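# Move the necktie from the basket onto the table

## Task

Remove the necktie from the basket so that the whole tie rests on the table (dropping it into position is fine). All other items must stay in or go into the basket, and the basket must sit upright and flat on the table without being tilted far. At the end both grippers must have released everything and pulled away; nothing may count as placed if it only stays put because the robot is holding it.

## Robot and tools

Robot: two arms, left_arm and right_arm, each with six revolute joints (waist, shoulder, elbow, wrist pitch, wrist yaw, wrist roll) and a two-finger parallel gripper. Joint ranges in rad: waist -2.618 to 3.054, shoulder 0.000 to 3.142, elbow 0.000 to 3.142, wrist pitch -1.571 to 1.571, wrist yaw -1.571 to 1.571, wrist roll -2.094 to 2.094. The elbows cannot fully straighten. The left_arm base sits at (-0.045, +0.262, 0) m and the right_arm base at (+0.049, -0.290, 0) m.

Scene frame: origin on the tabletop midway between the arms, +x out across the table, +z up, left_arm on the +y side. The names left and right do not refer to image sides. Gripper frame: fingers point along its +z, and they open and close along its y. The reported end_effector_position is the point between the finger pads, just under 1 cm behind the tips.

Command rows. Every motion number lives in one row of 14 values in [-1, 1], always covering both arms: left_arm dx, dy, dz, rx, ry, rz, opening, then right_arm in the same order. dx..rz are an offset, not a pose, expressed in that gripper's own axes and measured from the gripper's pose at the start of the action (or, for move, from the last reported pose). Scale: 1.0 equals 0.6 m of translation or 180 degrees of rotation; rx, ry, rz form a single rotation vector. Opening is absolute, not an offset: +1 is fully open (0.087 m), -1 closed. A row may optionally carry 12 more values from 0 to 1: per-joint stiffness scales, left_arm's six then right_arm's six in Joint positions order; they persist until rewritten.

execute_actions(actions): a list of actions; each action is a list of up to 15 rows, one per 1/30 s control step; a short table repeats its last row for the remaining steps. Each row is an offset from the action's starting pose, not from the preceding row. An empty list just returns the current state and images.

move(target, speed, blocking): target is one 14-number row as above, offset from the latest reported pose. Both grippers travel in straight lines and arrive together, taking 0.5 to 10 s (stopping short after 10 s). speed is m/s, 0.002 to 0.5, default 0.25; rotation limited to twice that in rad/s. Openings are sent when the move begins. Paths ignore obstacles and the other arm, grippers lag or overshoot, especially with the arm stretched out. Faster moves and targets set deeper past a contact press harder. With blocking=false you get a result after 0.5 s; further actions or moves are refused until a wait or stop shows it ended.

wait(seconds): 0 to 10, lets the simulation run with the last commands held. stop(): brakes a running move (needs room; fingers keep moving). zoom_image(camera, region): region [x0, y0, x1, y1] in pixels, at most 504 by 504, of cam_high, cam_low, cam_roll_left, cam_roll_right, cam_left_wrist or cam_right_wrist. read_manual(section) returns only licence texts. finished_scene(scene) ends the scene irreversibly; call it only when the goal holds on its own.

Controller behavior: each step the commanded pose is clipped to within 70 mm and 16 degrees of the measured pose, then solved by damped inverse kinematics, favoring position over orientation. A distant target may need several actions; the arm goes no further than its last clipped pose. Joint friction can leave up to about 31 mm of error, and very small commands may not move at all. For an arm meant to stay still, send the offset back to its desired pose in a reply's first call, zeros afterward, and always its desired opening.

Gripping: grip_measured uses the same scale as commanded opening. To hold something keep commanding below grip_measured: about 0.02 lower for a firm grip, less for lighter. Pads push up to about 20 N; fast closing can squeeze harder and even bounce open. Readings may be off by about 1 mm.

Results: a state line per arm with position (m) and quat_wxyz in the scene frame (less accurate at long reach), Joint positions (last value is opening in metres), joint torques (offset, noisy), grip_measured, Hand target lines (pose the controller is now driving toward), step readings with HELD marking steps where an arm's command was held back, camera images. A move adds a move: line giving its ending (done, off_target, moving, held, fault) and limits (paced: pose clipped; held: some steps blocked, after which the arm may speed up) plus each gripper's distance from target; if only one arm is named, the other finished fine. pose unreachable means the clearance check altered that arm's command. FAULT lines report arm stops; MOTOR HOT warns from 75 °C, 90 °C stops the arm for 10 s, 100 °C makes it drop. Holding loads heats motors, even during thinking, since the robot keeps holding its last command while you write.

Avoid: knocking rigid objects off the table (fails the task), tipping the basket far, arms striking or pushing each other, drops, slams and hard pushes. Loose items may occasionally be nudged by outside disturbances. Finish with grippers open and withdrawn.

Each tool is called after "Call:" as name(argument=value, ...) on one line, values as JSON.

## Session

I'll start by looking at the scene.

Call:
execute_actions(actions=[])

Scene clock: 0.00 s.
left_arm: end_effector_position=(+0.3364, +0.2186, +0.3701) grip_measured=+0.992 end_effector_quat_wxyz=(+0.715, +0.041, +0.697, -0.044) | right_arm: end_effector_position=(+0.4289, -0.2924, +0.3607) grip_measured=+0.998 end_effector_quat_wxyz=(+0.706, -0.000, +0.708, -0.001)
Joint positions: left_arm=[-0.014  1.052  1.063  0.015  0.013 -0.002  0.087] | right_arm=[ 0.009  1.038  1.047 -0.012 -0.012 -0.001  0.087]
Joint velocities: left_arm=[ 0.007 -0.002 -0.002 -0.022 -0.066 -0.051 -0.   ] | right_arm=[ 0.002 -0.002  0.002 -0.051 -0.022  0.022 -0.001]
Joint torques (N m, as the arm reports them, + toward a larger angle): no reading
Motor temperatures (°C, as the motors report them): left_arm=[27 24 24 26 26 24] | right_arm=[25 26 24 24 26 26]
Hand target (left_arm): +0.336, +0.219, +0.370; +0.715, +0.041, +0.697, -0.044
Hand target (right_arm): +0.429, -0.292, +0.361; +0.706, -0.000, +0.708, -0.001
Joint stiffness scale: left_arm=[1. 1. 1. 1. 1. 1.] | right_arm=[1. 1. 1. 1. 1. 1.]

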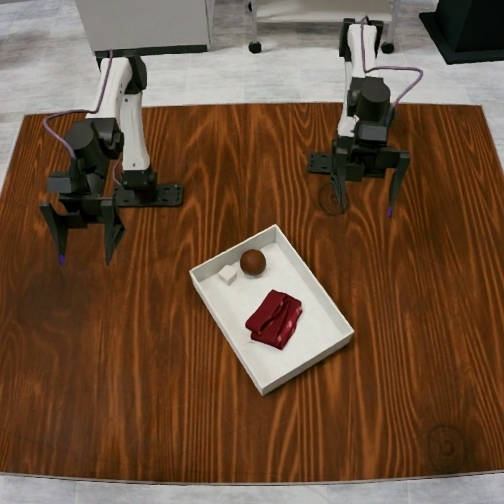

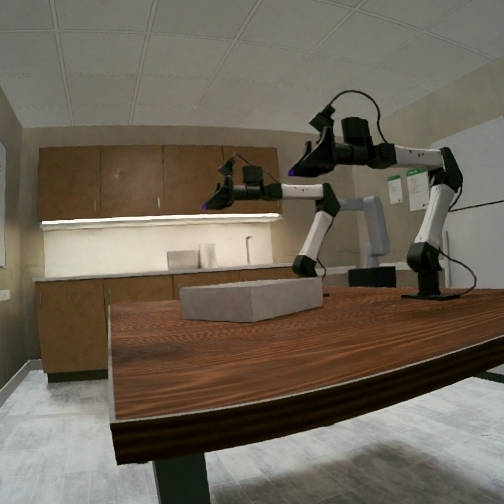

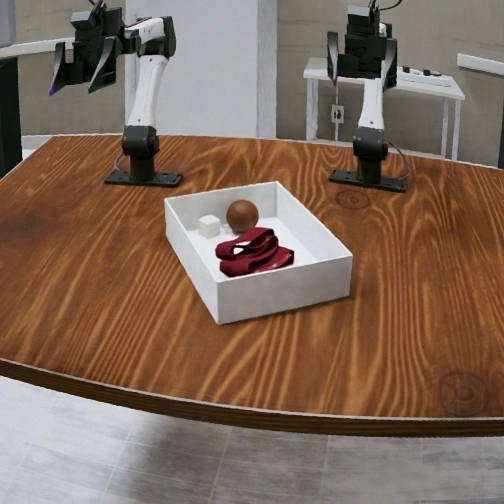

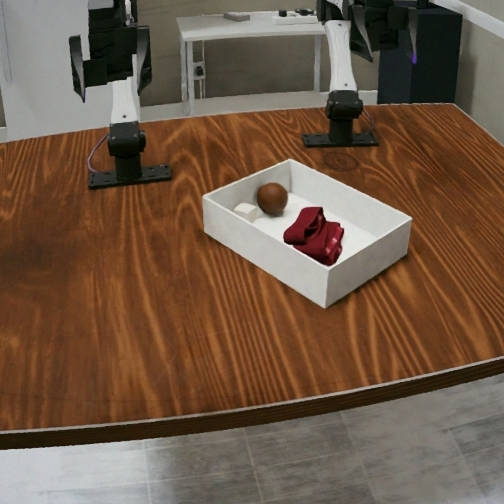

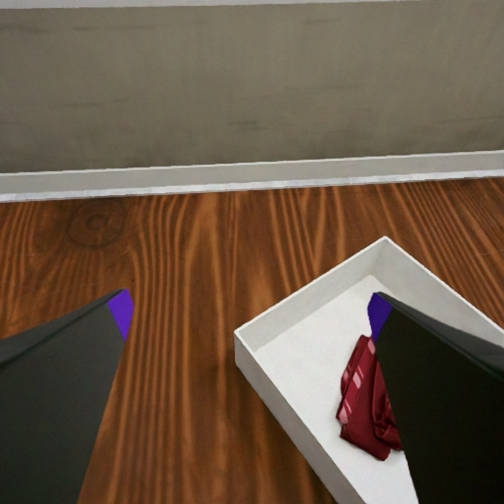

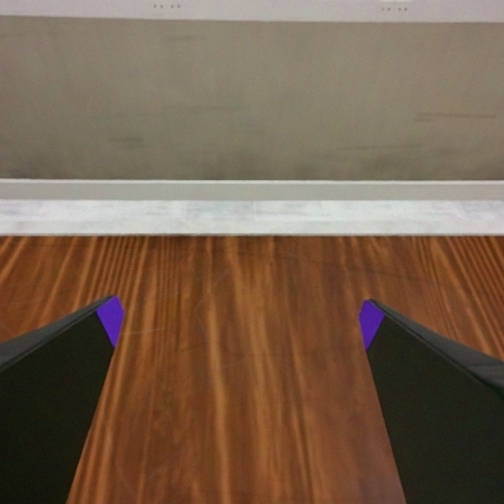

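Call:
zoom_image(camera="cam_high", region=[170, 210, 370, 410])

Call:
zoom_image(camera="cam_roll_left", region=[150, 160, 370, 340])

Call:
zoom_image(camera="cam_roll_right", region=[190, 140, 430, 320])

Region (170, 210, 370, 410) of cam_high's 504x504 image, scaled by 2.520, with more detail than that image has.

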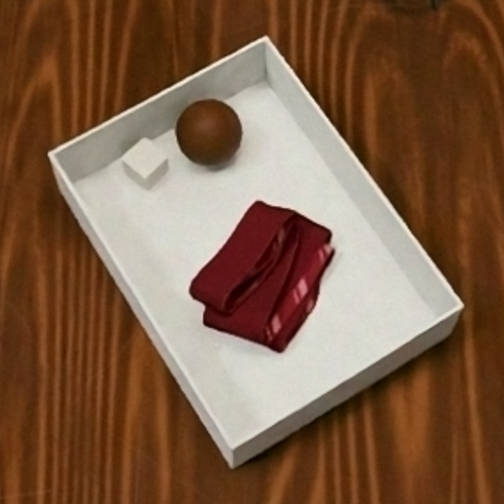

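Region (150, 160, 370, 340) of cam_roll_left's 504x504 image, scaled by 2.291, with more detail than that image has; it fills the top 412 rows of this view, and the rest is white.

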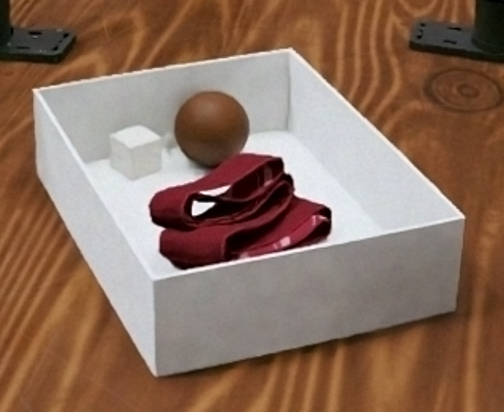

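Region (190, 140, 430, 320) of cam_roll_right's 504x504 image, scaled by 2.100, with more detail than that image has; it fills the top 378 rows of this view, and the rest is white.

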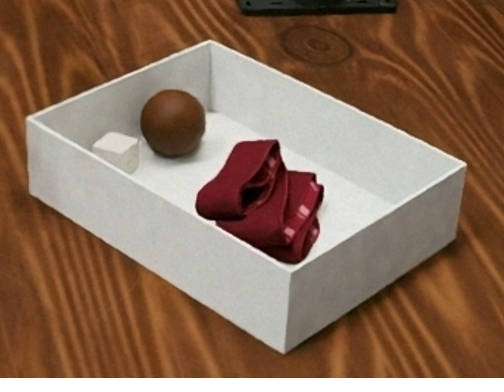

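Call:
zoom_image(camera="cam_left_wrist", region=[220, 220, 504, 504])

Call:
zoom_image(camera="cam_high", region=[230, 275, 320, 365])

Call:
zoom_image(camera="cam_roll_left", region=[200, 210, 310, 300])

Call:
zoom_image(camera="cam_roll_right", region=[270, 190, 360, 280])

Region (220, 220, 504, 504) of cam_left_wrist's 504x504 image, scaled by 1.775, with more detail than that image has.

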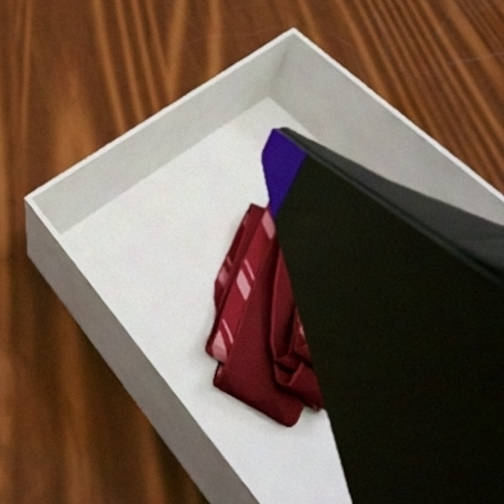

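Region (230, 275, 320, 365) of cam_high's 504x504 image, scaled by 5.600, with more detail than that image has.

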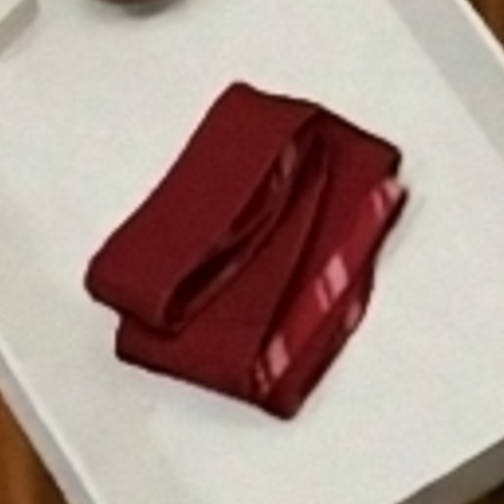

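Region (200, 210, 310, 300) of cam_roll_left's 504x504 image, scaled by 4.582, with more detail than that image has; it fills the top 412 rows of this view, and the rest is white.

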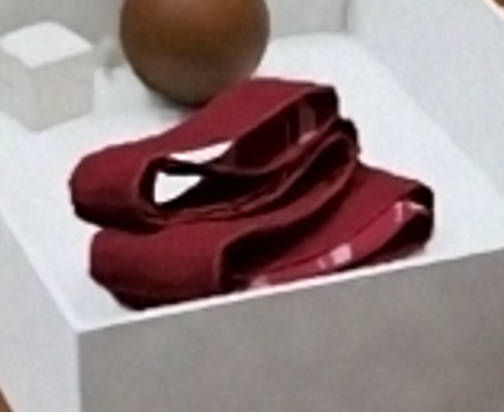

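Region (270, 190, 360, 280) of cam_roll_right's 504x504 image, scaled by 5.600, with more detail than that image has.

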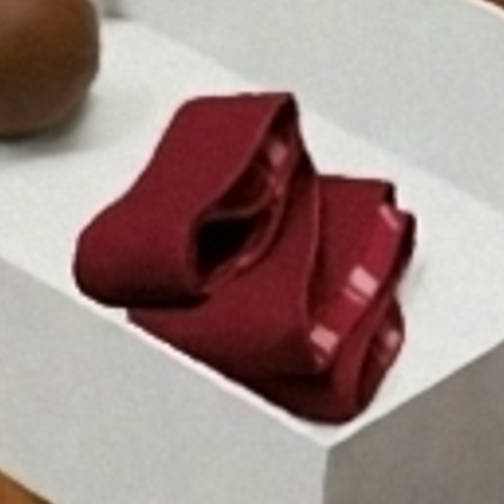

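Call:
zoom_image(camera="cam_high", region=[30, 150, 200, 280])

Call:
zoom_image(camera="cam_high", region=[290, 110, 430, 230])

Region (30, 150, 200, 280) of cam_high's 504x504 image, scaled by 2.965, with more detail than that image has; it fills the top 385 rows of this view, and the rest is white.

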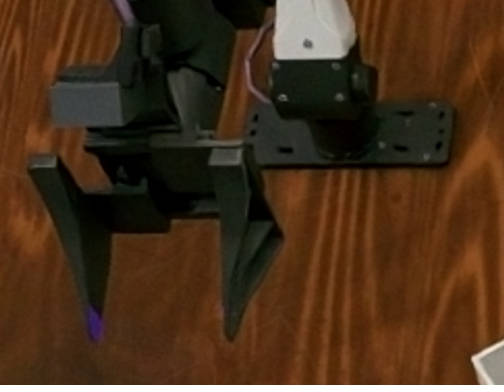

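Region (290, 110, 430, 230) of cam_high's 504x504 image, scaled by 3.600, with more detail than that image has; it fills the top 432 rows of this view, and the rest is white.

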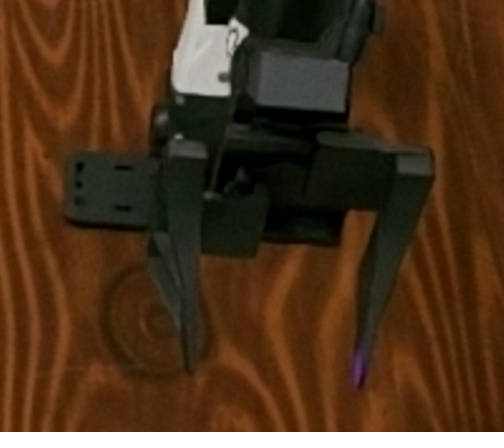

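Call:
move(target=[0.389, -0.2592, 0.179, 0.1069, 0.3377, 0.061, 1, 0, 0, 0, 0, 0, 0, 1], speed=0.35)

Scene clock: 10.97 s.
left_arm: end_effector_position=(+0.4323, +0.0545, +0.1373) grip_measured=+0.992 end_effector_quat_wxyz=(+0.260, +0.221, +0.938, -0.067) | right_arm: end_effector_position=(+0.4289, -0.2924, +0.3607) grip_measured=+0.998 end_effector_quat_wxyz=(+0.706, -0.000, +0.708, -0.001)
Joint positions: left_arm=[-0.306  2.222  2.176 -0.983  0.044  0.051  0.087] | right_arm=[ 0.009  1.038  1.047 -0.012 -0.012 -0.001  0.087]
Joint velocities: left_arm=[ 0.002 -0.007 -0.002 -0.095 -0.007  0.051 -0.001] | right_arm=[ 0.012 -0.017 -0.002 -0.022 -0.081  0.007 -0.001]
Joint torques (N m, as the arm reports them, + toward a larger angle): left_arm=[ -0.83 -11.85  10.76   1.19   0.01   0.11] | right_arm=[ 0.1  -3.52  7.05  1.92  0.02 -0.05]
Motor temperatures (°C, as the motors report them): left_arm=[27 24 27 29 26 24] | right_arm=[25 26 26 28 26 26]
Hand target (left_arm): +0.430, +0.050, +0.131; +0.250, +0.227, +0.938, -0.070
Hand target (right_arm): +0.429, -0.292, +0.361; +0.706, -0.000, +0.708, -0.001
Off the commanded pose (left_arm): 0.005 m, 2 deg.
Off the commanded pose (right_arm): 0.000 m, 0 deg.
Joint stiffness scale: left_arm=[1. 1. 1. 1. 1. 1.] | right_arm=[1. 1. 1. 1. 1. 1.]
move: done

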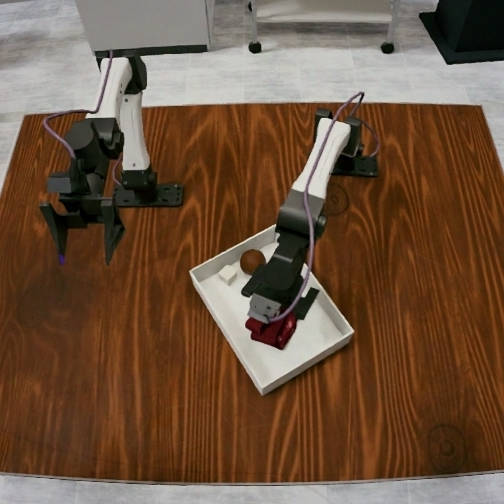

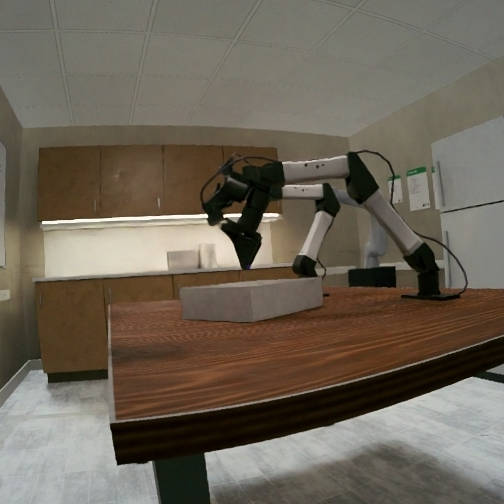

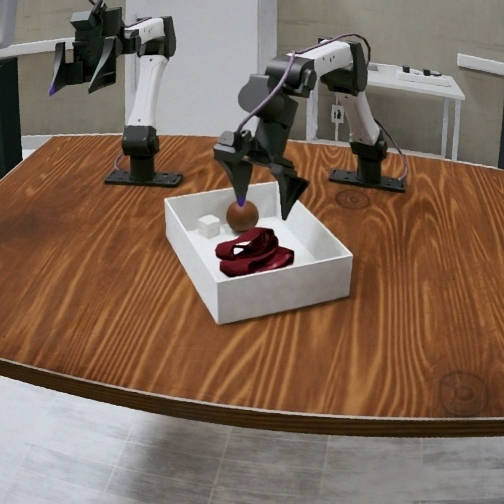

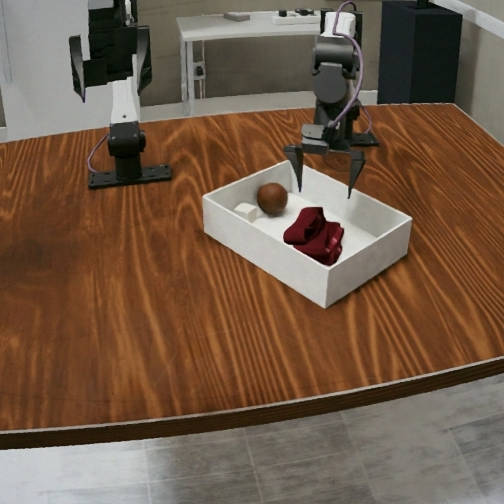

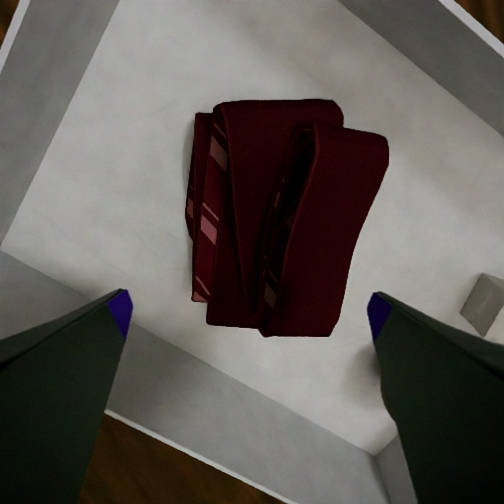

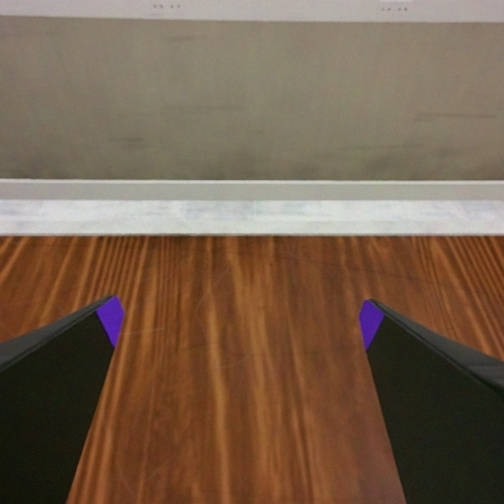

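Call:
zoom_image(camera="cam_left_wrist", region=[150, 80, 420, 350])

Call:
zoom_image(camera="cam_roll_right", region=[250, 130, 400, 280])

Region (150, 80, 420, 350) of cam_left_wrist's 504x504 image, scaled by 1.867, with more detail than that image has.

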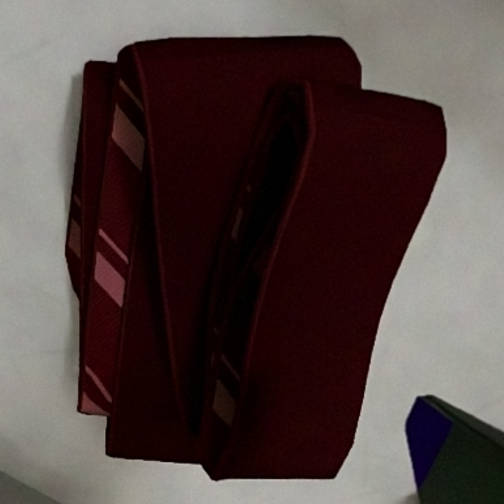

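Region (250, 130, 400, 280) of cam_roll_right's 504x504 image, scaled by 3.360, with more detail than that image has.

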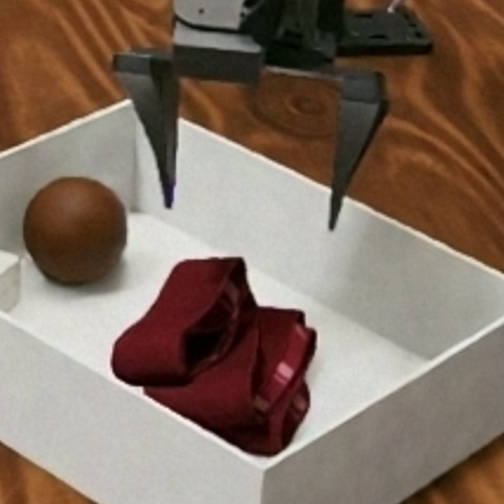

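Call:
move(target=[0.0807, -0.04, 0.1175, 0, 0, 0, 1, 0, 0, 0, 0, 0, 0, 1], speed=0.15)

Scene clock: 14.30 s.
left_arm: end_effector_position=(+0.4184, +0.0369, +0.0499) grip_measured=+0.992 end_effector_quat_wxyz=(+0.255, +0.221, +0.939, -0.069) | right_arm: end_effector_position=(+0.4289, -0.2924, +0.3607) grip_measured=+0.998 end_effector_quat_wxyz=(+0.706, -0.000, +0.708, -0.001)
Joint positions: left_arm=[-0.351  2.199  1.795 -0.632  0.027  0.011  0.087] | right_arm=[ 0.009  1.038  1.047 -0.012 -0.012 -0.001  0.087]
Joint velocities: left_arm=[ 0.027  0.002 -0.022 -0.007 -0.022  0.007 -0.   ] | right_arm=[ 0.002  0.007 -0.002  0.051  0.007 -0.007 -0.   ]
Joint torques (N m, as the arm reports them, + toward a larger angle): left_arm=[ -0.86 -14.76   7.29   1.37  -0.17   0.01] | right_arm=[ 0.08 -3.52  7.06  1.93  0.03 -0.05]
Motor temperatures (°C, as the motors report them): left_arm=[27 27 27 29 26 24] | right_arm=[25 26 27 29 26 26]
Hand target (left_arm): +0.416, +0.036, +0.052; +0.259, +0.221, +0.938, -0.068
Hand target (right_arm): +0.429, -0.292, +0.361; +0.706, -0.000, +0.708, -0.001
Off the commanded pose (left_arm): 0.004 m, 1 deg.
Off the commanded pose (right_arm): 0.000 m, 0 deg.
Joint stiffness scale: left_arm=[1. 1. 1. 1. 1. 1.] | right_arm=[1. 1. 1. 1. 1. 1.]
move: done

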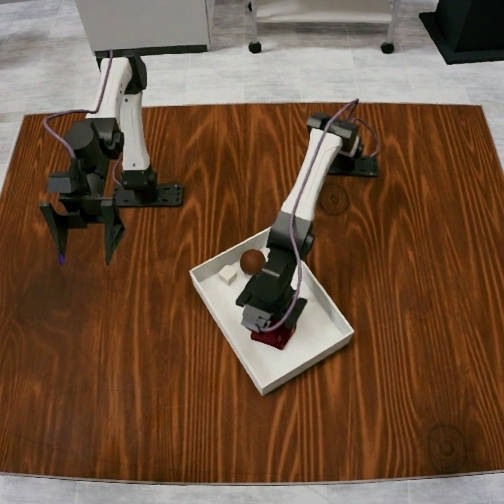

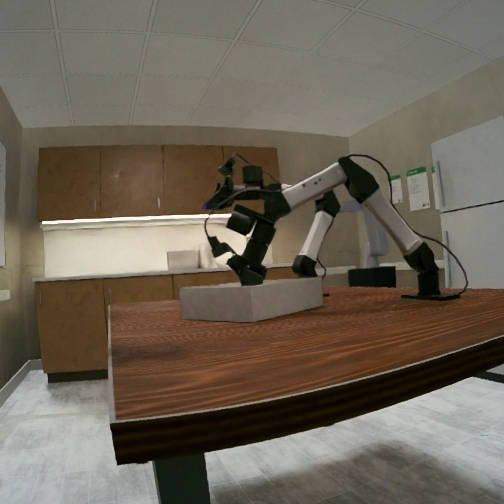

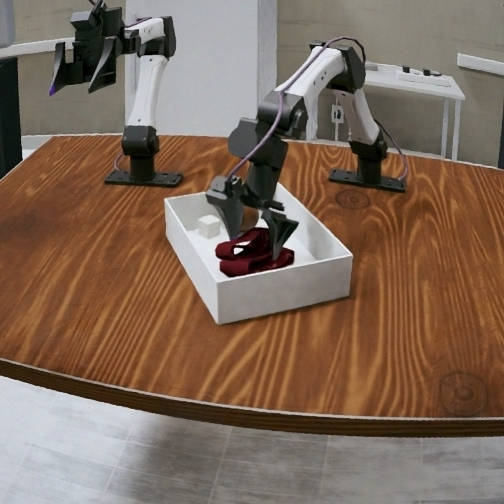

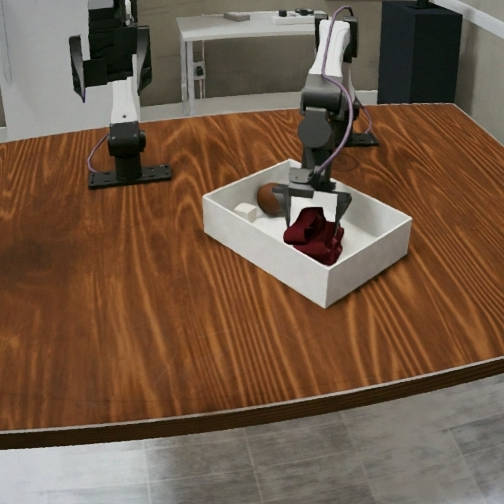

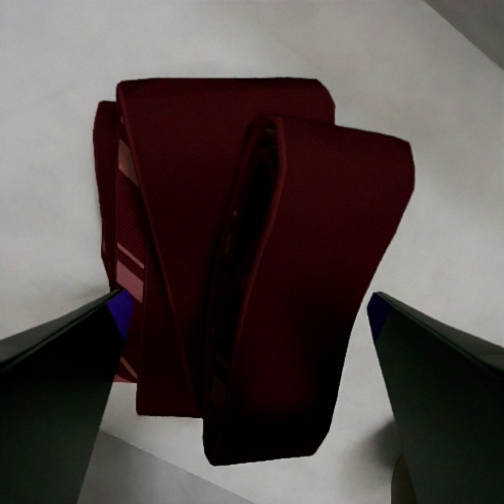

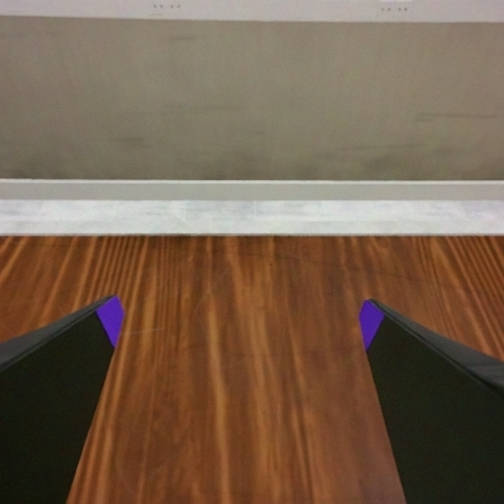

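Call:
zoom_image(camera="cam_roll_right", region=[260, 170, 370, 280])

Call:
zoom_image(camera="cam_roll_left", region=[200, 180, 310, 290])

Region (260, 170, 370, 280) of cam_roll_right's 504x504 image, scaled by 4.582, with more detail than that image has.

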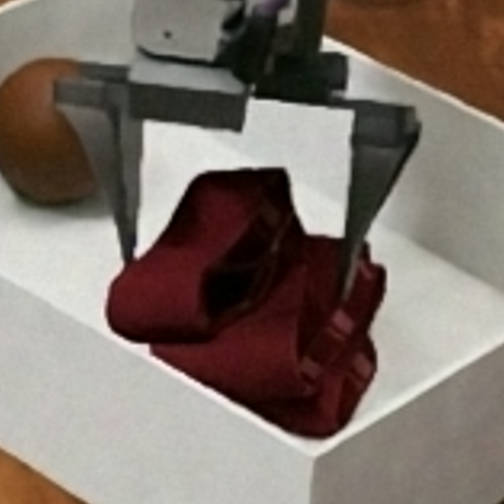

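Region (200, 180, 310, 290) of cam_roll_left's 504x504 image, scaled by 4.582, with more detail than that image has.

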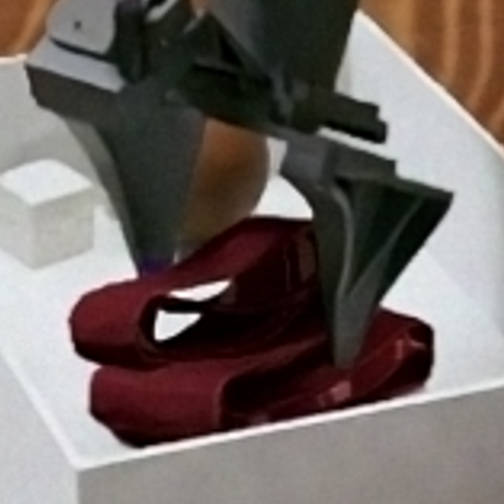

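Call:
move(target=[0.002, 0.044, 0.003, 0, 0, 0, 1, 0, 0, 0, 0, 0, 0, 1], speed=0.06)

Scene clock: 15.50 s.
left_arm: end_effector_position=(+0.4294, +0.0600, +0.0501) grip_measured=+0.992 end_effector_quat_wxyz=(+0.257, +0.219, +0.939, -0.066) | right_arm: end_effector_position=(+0.4289, -0.2924, +0.3607) grip_measured=+0.998 end_effector_quat_wxyz=(+0.706, -0.000, +0.708, -0.001)
Joint positions: left_arm=[-0.298  2.199  1.795 -0.631  0.045  0.054  0.087] | right_arm=[ 0.009  1.038  1.047 -0.012 -0.012 -0.001  0.087]
Joint velocities: left_arm=[-0.002  0.002 -0.012 -0.051 -0.037  0.037  0.   ] | right_arm=[ 0.007 -0.002  0.007 -0.022  0.11   0.007 -0.   ]
Joint torques (N m, as the arm reports them, + toward a larger angle): left_arm=[  0.2  -12.88   9.45   1.31   0.01   0.11] | right_arm=[ 0.11 -3.51  7.06  1.93  0.02 -0.05]
Motor temperatures (°C, as the motors report them): left_arm=[27 27 27 29 26 24] | right_arm=[25 26 27 29 26 26]
Hand target (left_arm): +0.430, +0.061, +0.048; +0.256, +0.221, +0.939, -0.068
Hand target (right_arm): +0.429, -0.292, +0.361; +0.706, -0.000, +0.708, -0.001
Off the commanded pose (left_arm): 0.003 m, 1 deg.
Off the commanded pose (right_arm): 0.000 m, 0 deg.
Joint stiffness scale: left_arm=[1. 1. 1. 1. 1. 1.] | right_arm=[1. 1. 1. 1. 1. 1.]
move: done

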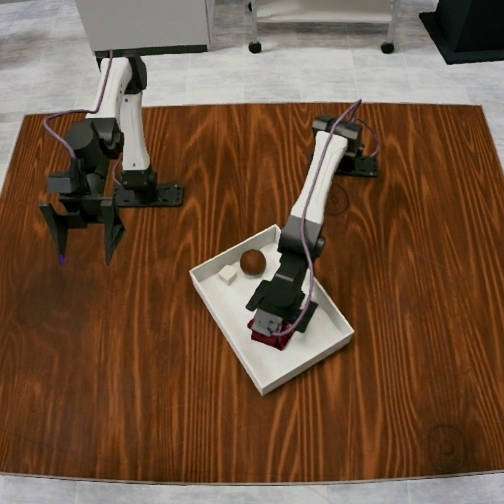

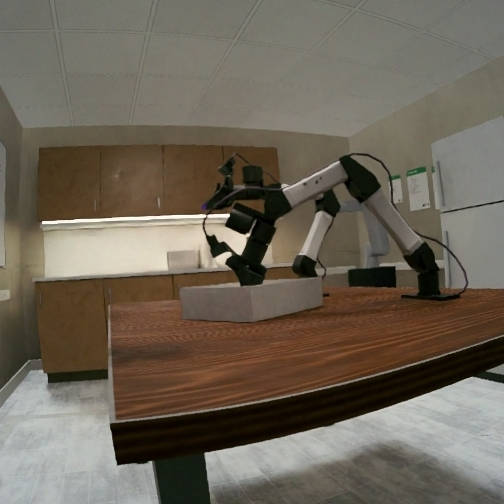

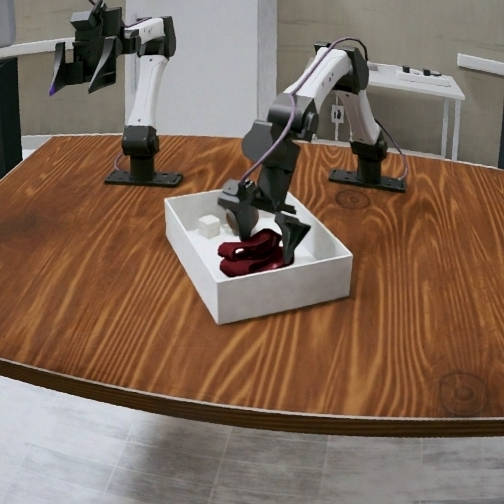

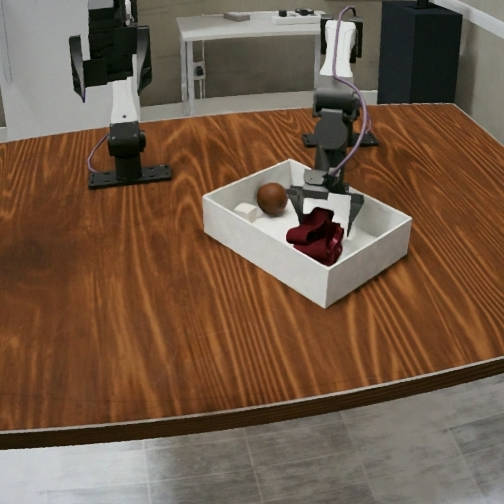

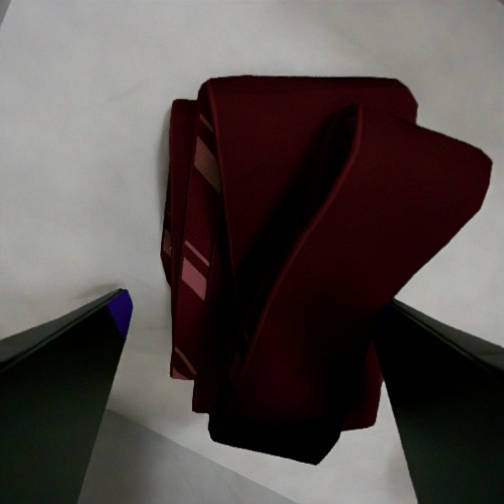

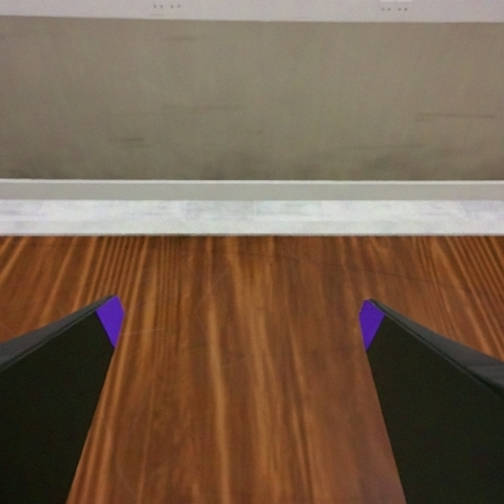

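Call:
move(target=[0.027, -0.004, 0.045, 0, 0, 0, 1, 0, 0, 0, 0, 0, 0, 1], speed=0.07)

Scene clock: 16.90 s.
left_arm: end_effector_position=(+0.4325, +0.0579, +0.0365) grip_measured=+0.992 end_effector_quat_wxyz=(+0.271, +0.218, +0.935, -0.070) | right_arm: end_effector_position=(+0.4289, -0.2924, +0.3607) grip_measured=+0.998 end_effector_quat_wxyz=(+0.706, -0.000, +0.708, -0.001)
Joint positions: left_arm=[-0.298  2.199  1.729 -0.534  0.048  0.052  0.087] | right_arm=[ 0.009  1.038  1.047 -0.012 -0.012 -0.001  0.087]
Joint velocities: left_arm=[ 0.012  0.012 -0.002 -0.007 -0.066 -0.051 -0.   ] | right_arm=[ 0.002 -0.007  0.002 -0.022 -0.007  0.022  0.   ]
Joint torques (N m, as the arm reports them, + toward a larger angle): left_arm=[ -0.68 -11.43   7.12   1.46  -0.13   0.04] | right_arm=[ 0.07 -3.53  7.05  1.93  0.03 -0.05]
Motor temperatures (°C, as the motors report them): left_arm=[27 28 27 29 26 24] | right_arm=[25 26 27 29 26 26]
Hand target (left_arm): +0.427, +0.058, +0.019; +0.257, +0.219, +0.939, -0.066
Hand target (right_arm): +0.429, -0.292, +0.361; +0.706, -0.000, +0.708, -0.001
Off the commanded pose (left_arm): 0.018 m, 2 deg.
Off the commanded pose (right_arm): 0.000 m, 0 deg.
Joint stiffness scale: left_arm=[1. 1. 1. 1. 1. 1.] | right_arm=[1. 1. 1. 1. 1. 1.]
move: off_target (left_arm)

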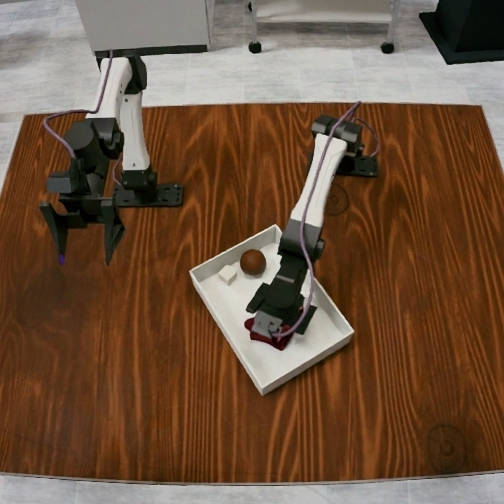

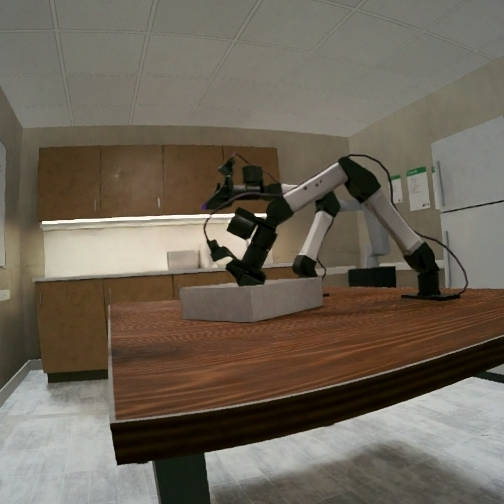

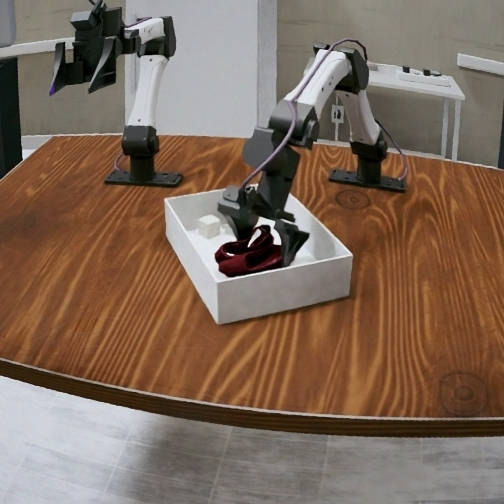

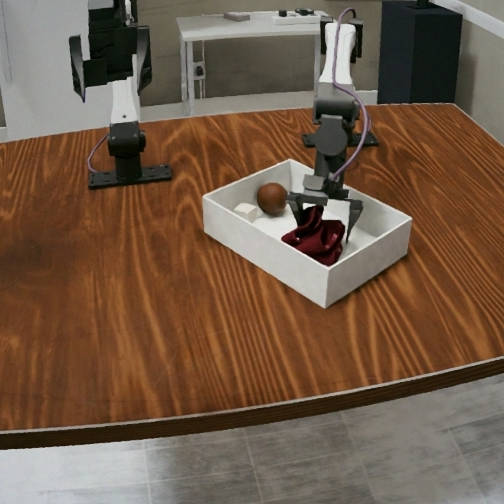

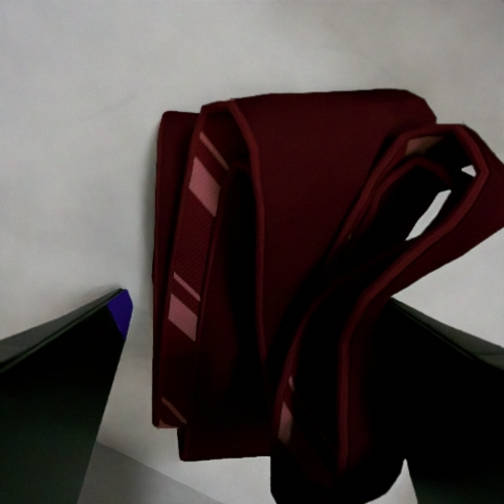

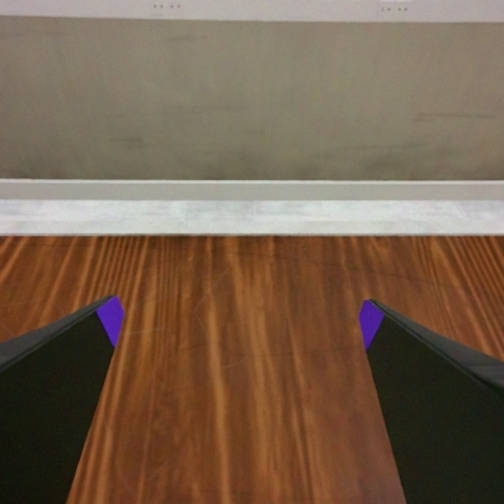

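Call:
move(target=[0.0333, 0, 0.04, 0, 0, 0, 1, 0, 0, 0, 0, 0, 0, 1], speed=0.07)

Scene clock: 18.07 s.
left_arm: end_effector_position=(+0.4323, +0.0558, +0.0219) grip_measured=+0.992 end_effector_quat_wxyz=(+0.281, +0.218, +0.931, -0.077) | right_arm: end_effector_position=(+0.4289, -0.2924, +0.3607) grip_measured=+0.998 end_effector_quat_wxyz=(+0.706, -0.000, +0.708, -0.001)
Joint positions: left_arm=[-0.298  2.199  1.659 -0.441  0.06   0.051  0.087] | right_arm=[ 0.009  1.038  1.047 -0.012 -0.012 -0.001  0.087]
Joint velocities: left_arm=[ 0.002  0.007 -0.007 -0.037 -0.007 -0.022 -0.001] | right_arm=[ 0.002 -0.012  0.002 -0.051  0.007 -0.037 -0.001]
Joint torques (N m, as the arm reports them, + toward a larger angle): left_arm=[ -0.37 -12.04   6.4    1.58  -0.18   0.1 ] | right_arm=[ 0.09 -3.51  7.05  1.93  0.03 -0.05]
Motor temperatures (°C, as the motors report them): left_arm=[27 29 27 29 26 24] | right_arm=[25 26 27 29 26 26]
Hand target (left_arm): +0.428, +0.060, +0.006; +0.271, +0.218, +0.935, -0.070
Hand target (right_arm): +0.429, -0.292, +0.361; +0.706, -0.000, +0.708, -0.001
Off the commanded pose (left_arm): 0.017 m, 1 deg.
Off the commanded pose (right_arm): 0.000 m, 0 deg.
Joint stiffness scale: left_arm=[1. 1. 1. 1. 1. 1.] | right_arm=[1. 1. 1. 1. 1. 1.]
move: off_target (left_arm)

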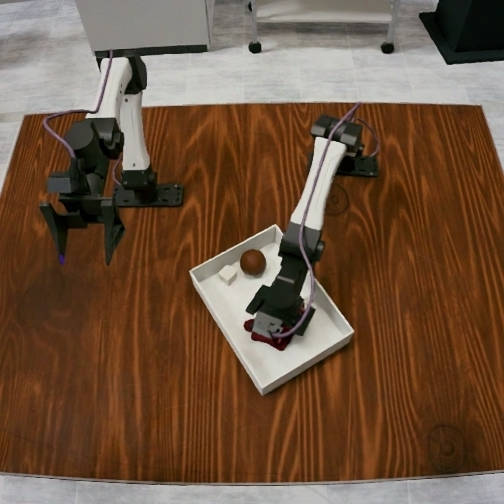

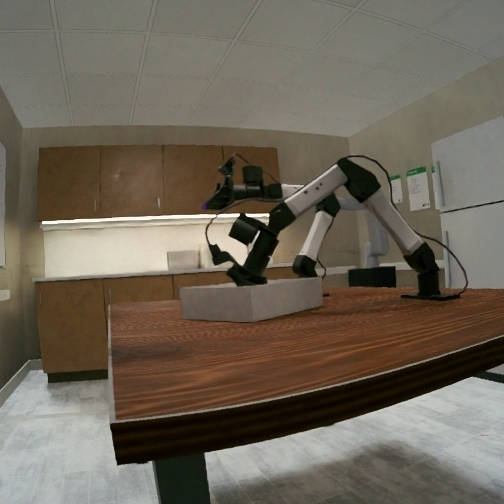

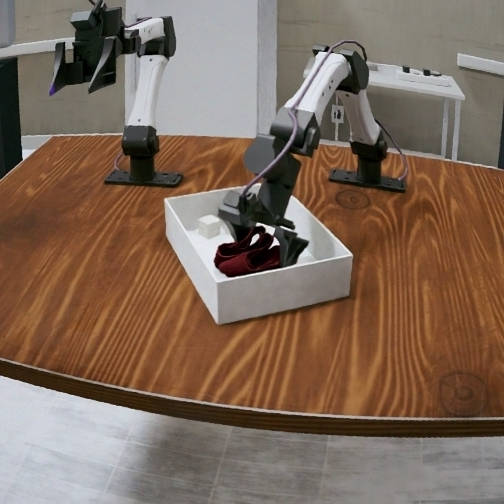

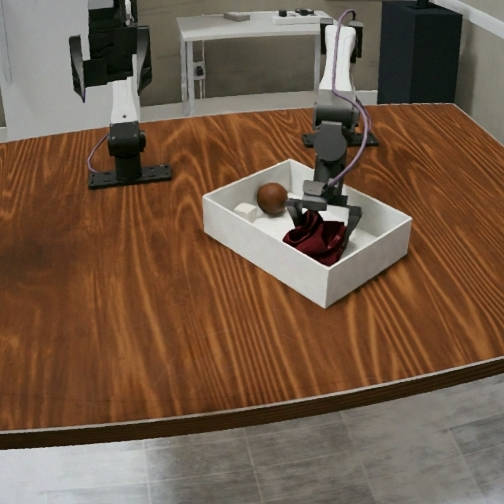

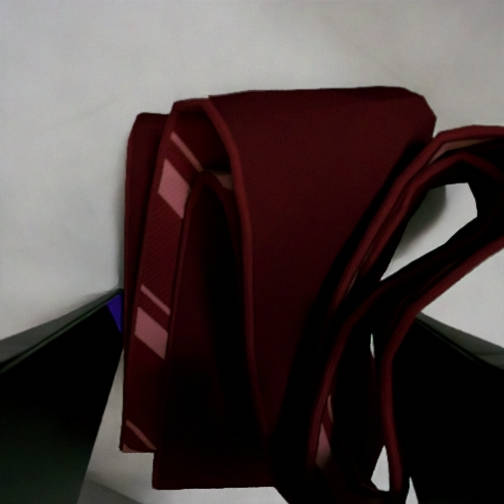

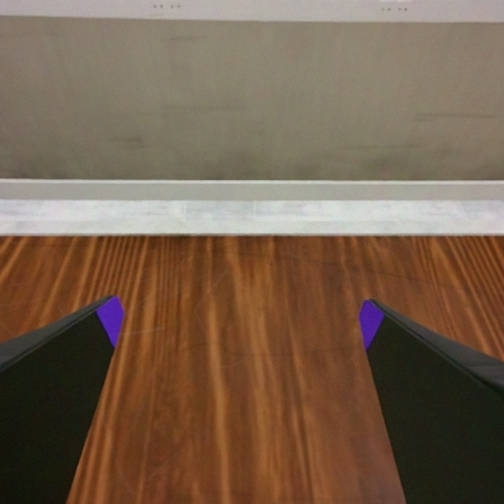

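Call:
execute_actions(actions=[[[0.016,0,0.025,0.012,0,0,0.95,0,0,0,0,0,0,1],[0.016,0,0.025,0.012,0,0,0.88,0,0,0,0,0,0,1],[0.016,0,0.025,0.012,0,0,0.8,0,0,0,0,0,0,1],[0.016,0,0.025,0.012,0,0,0.72,0,0,0,0,0,0,1],[0.016,0,0.025,0.012,0,0,0.64,0,0,0,0,0,0,1],[0.016,0,0.025,0.012,0,0,0.56,0,0,0,0,0,0,1],[0.016,0,0.025,0.012,0,0,0.48,0,0,0,0,0,0,1],[0.016,0,0.025,0.012,0,0,0.4,0,0,0,0,0,0,1],[0.016,0,0.025,0.012,0,0,0.32,0,0,0,0,0,0,1],[0.016,0,0.025,0.012,0,0,0.24,0,0,0,0,0,0,1],[0.016,0,0.025,0.012,0,0,0.16,0,0,0,0,0,0,1],[0.016,0,0.025,0.012,0,0,0.08,0,0,0,0,0,0,1],[0.016,0,0.025,0.012,0,0,0.0,0,0,0,0,0,0,1],[0.016,0,0.025,0.012,0,0,-0.08,0,0,0,0,0,0,1],[0.016,0,0.025,0.012,0,0,-0.16,0,0,0,0,0,0,1]],[[0.014,0,0.021,0,0,0,-0.24,0,0,0,0,0,0,1],[0.014,0,0.021,0,0,0,-0.32,0,0,0,0,0,0,1],[0.014,0,0.021,0,0,0,-0.4,0,0,0,0,0,0,1],[0.014,0,0.021,0,0,0,-0.47,0,0,0,0,0,0,1],[0.014,0,0.021,0,0,0,-0.54,0,0,0,0,0,0,1],[0.014,0,0.021,0,0,0,-0.6,0,0,0,0,0,0,1],[0.014,0,0.021,0,0,0,-0.66,0,0,0,0,0,0,1],[0.012,0,0.018,0,0,0,-0.72,0,0,0,0,0,0,1],[0.010,0,0.015,0,0,0,-0.77,0,0,0,0,0,0,1],[0.008,0,0.012,0,0,0,-0.82,0,0,0,0,0,0,1],[0.006,0,0.009,0,0,0,-0.86,0,0,0,0,0,0,1],[0.004,0,0.006,0,0,0,-0.9,0,0,0,0,0,0,1],[0.002,0,0.003,0,0,0,-0.93,0,0,0,0,0,0,1],[0,0,0,0,0,0,-0.95,0,0,0,0,0,0,1],[0,0,0,0,0,0,-0.95,0,0,0,0,0,0,1]]])

Scene clock: 19.60 s.
left_arm: end_effector_position=(+0.4403, +0.0499, +0.0244) grip_measured=-0.230 end_effector_quat_wxyz=(+0.300, +0.223, +0.922, -0.099) | right_arm: end_effector_position=(+0.4289, -0.2924, +0.3607) grip_measured=+0.998 end_effector_quat_wxyz=(+0.706, -0.000, +0.708, -0.001)
Joint positions: left_arm=[-0.289  2.199  1.646 -0.381  0.104  0.058  0.034] | right_arm=[ 0.009  1.038  1.047 -0.012 -0.012 -0.001  0.087]
Joint velocities: left_arm=[ 0.012 -0.002 -0.007 -0.007  0.007 -0.007 -0.001] | right_arm=[-0.002  0.012 -0.002  0.066 -0.037  0.051 -0.001]
Joint torques (N m, as the arm reports them, + toward a larger angle): left_arm=[ -0.29 -13.3    9.7    1.27  -0.06   0.07] | right_arm=[ 0.07 -3.53  7.07  1.93  0.02 -0.05]
Motor temperatures (°C, as the motors report them): left_arm=[27 29 27 30 26 24] | right_arm=[25 26 27 30 26 26]
Hand target (left_arm): +0.438, +0.051, +0.024; +0.294, +0.223, +0.924, -0.098
Hand target (right_arm): +0.429, -0.292, +0.361; +0.706, -0.000, +0.708, -0.001
Off the commanded pose (left_arm): 0.002 m, 1 deg.
Off the commanded pose (right_arm): 0.000 m, 0 deg.
Joint stiffness scale: left_arm=[1. 1. 1. 1. 1. 1.] | right_arm=[1. 1. 1. 1. 1. 1.]
Step readings (end_effector_position; steps 1 to 15: 1st action; 16 to 30: 2nd action):
0: left_arm (+0.4323, +0.0558, +0.0219) | right_arm (+0.4289, -0.2924, +0.3607)
1: left_arm (+0.4326, +0.0553, +0.0221) | right_arm (+0.4289, -0.2924, +0.3607)
2: left_arm (+0.4337, +0.0553, +0.0226) | right_arm (+0.4289, -0.2924, +0.3607)
4: left_arm (+0.4357, +0.0553, +0.0229) | right_arm (+0.4289, -0.2924, +0.3607)
8: left_arm (+0.4384, +0.0550, +0.0234) | right_arm (+0.4289, -0.2924, +0.3607)
15: left_arm (+0.4380, +0.0509, +0.0242) | right_arm (+0.4289, -0.2924, +0.3607)
16: left_arm (+0.4384, +0.0506, +0.0243) | right_arm (+0.4289, -0.2924, +0.3607)
17: left_arm (+0.4391, +0.0503, +0.0244) | right_arm (+0.4289, -0.2924, +0.3607)
19: left_arm (+0.4401, +0.0499, +0.0246) | right_arm (+0.4289, -0.2924, +0.3607)
23: left_arm (+0.4409, +0.0496, +0.0248) | right_arm (+0.4289, -0.2924, +0.3607)
30: end_effector_position above

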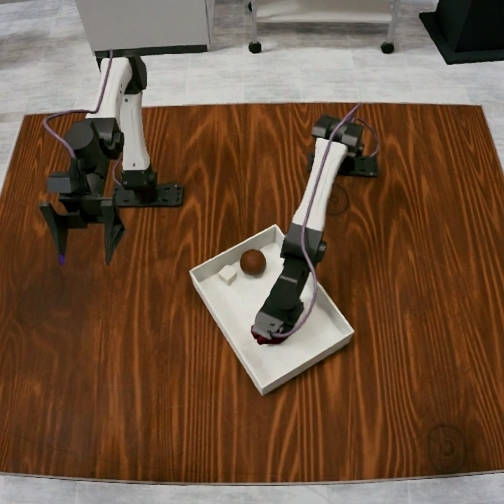

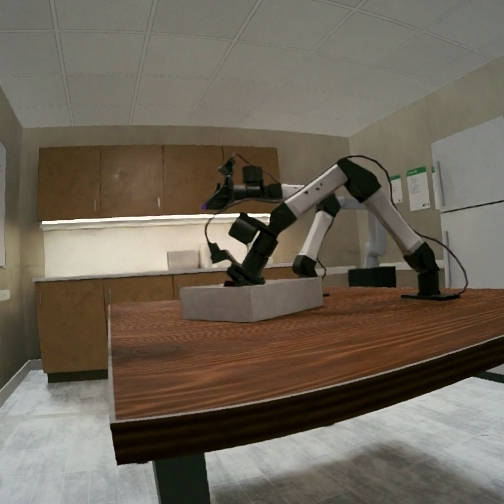

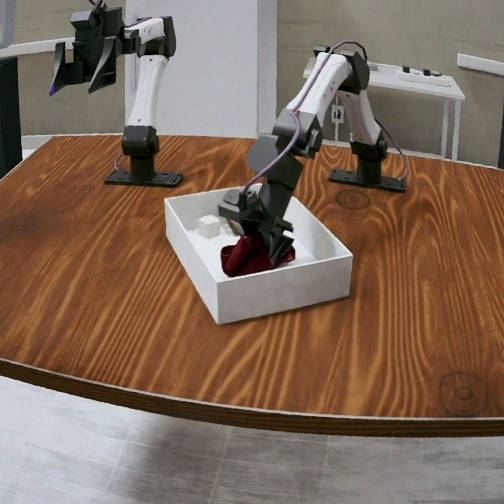

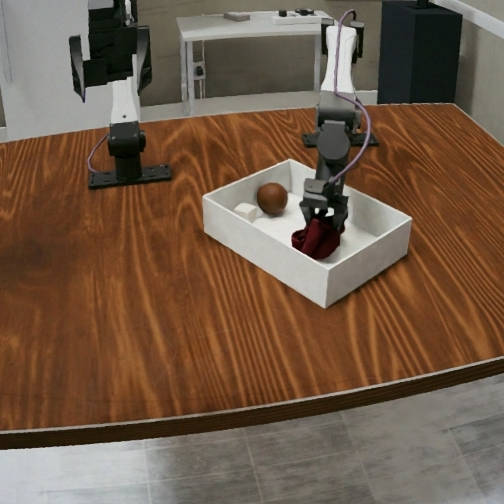

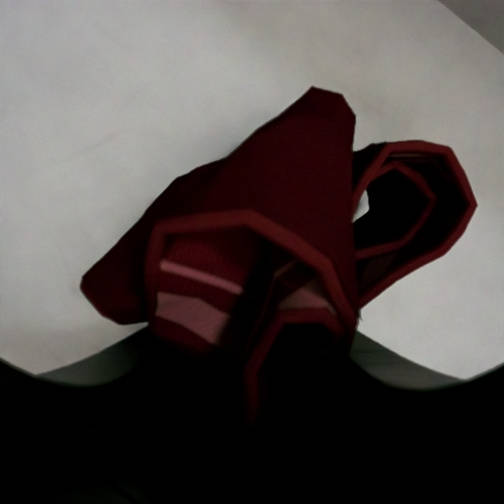

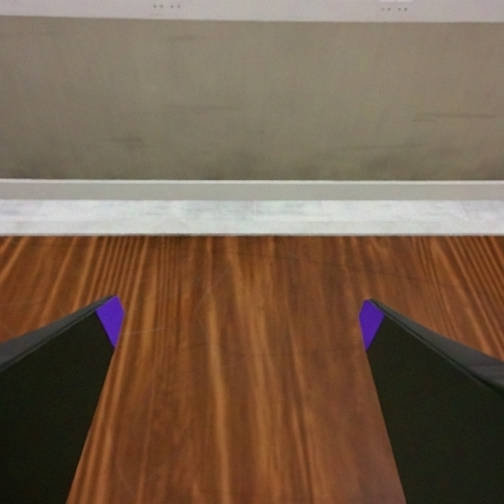

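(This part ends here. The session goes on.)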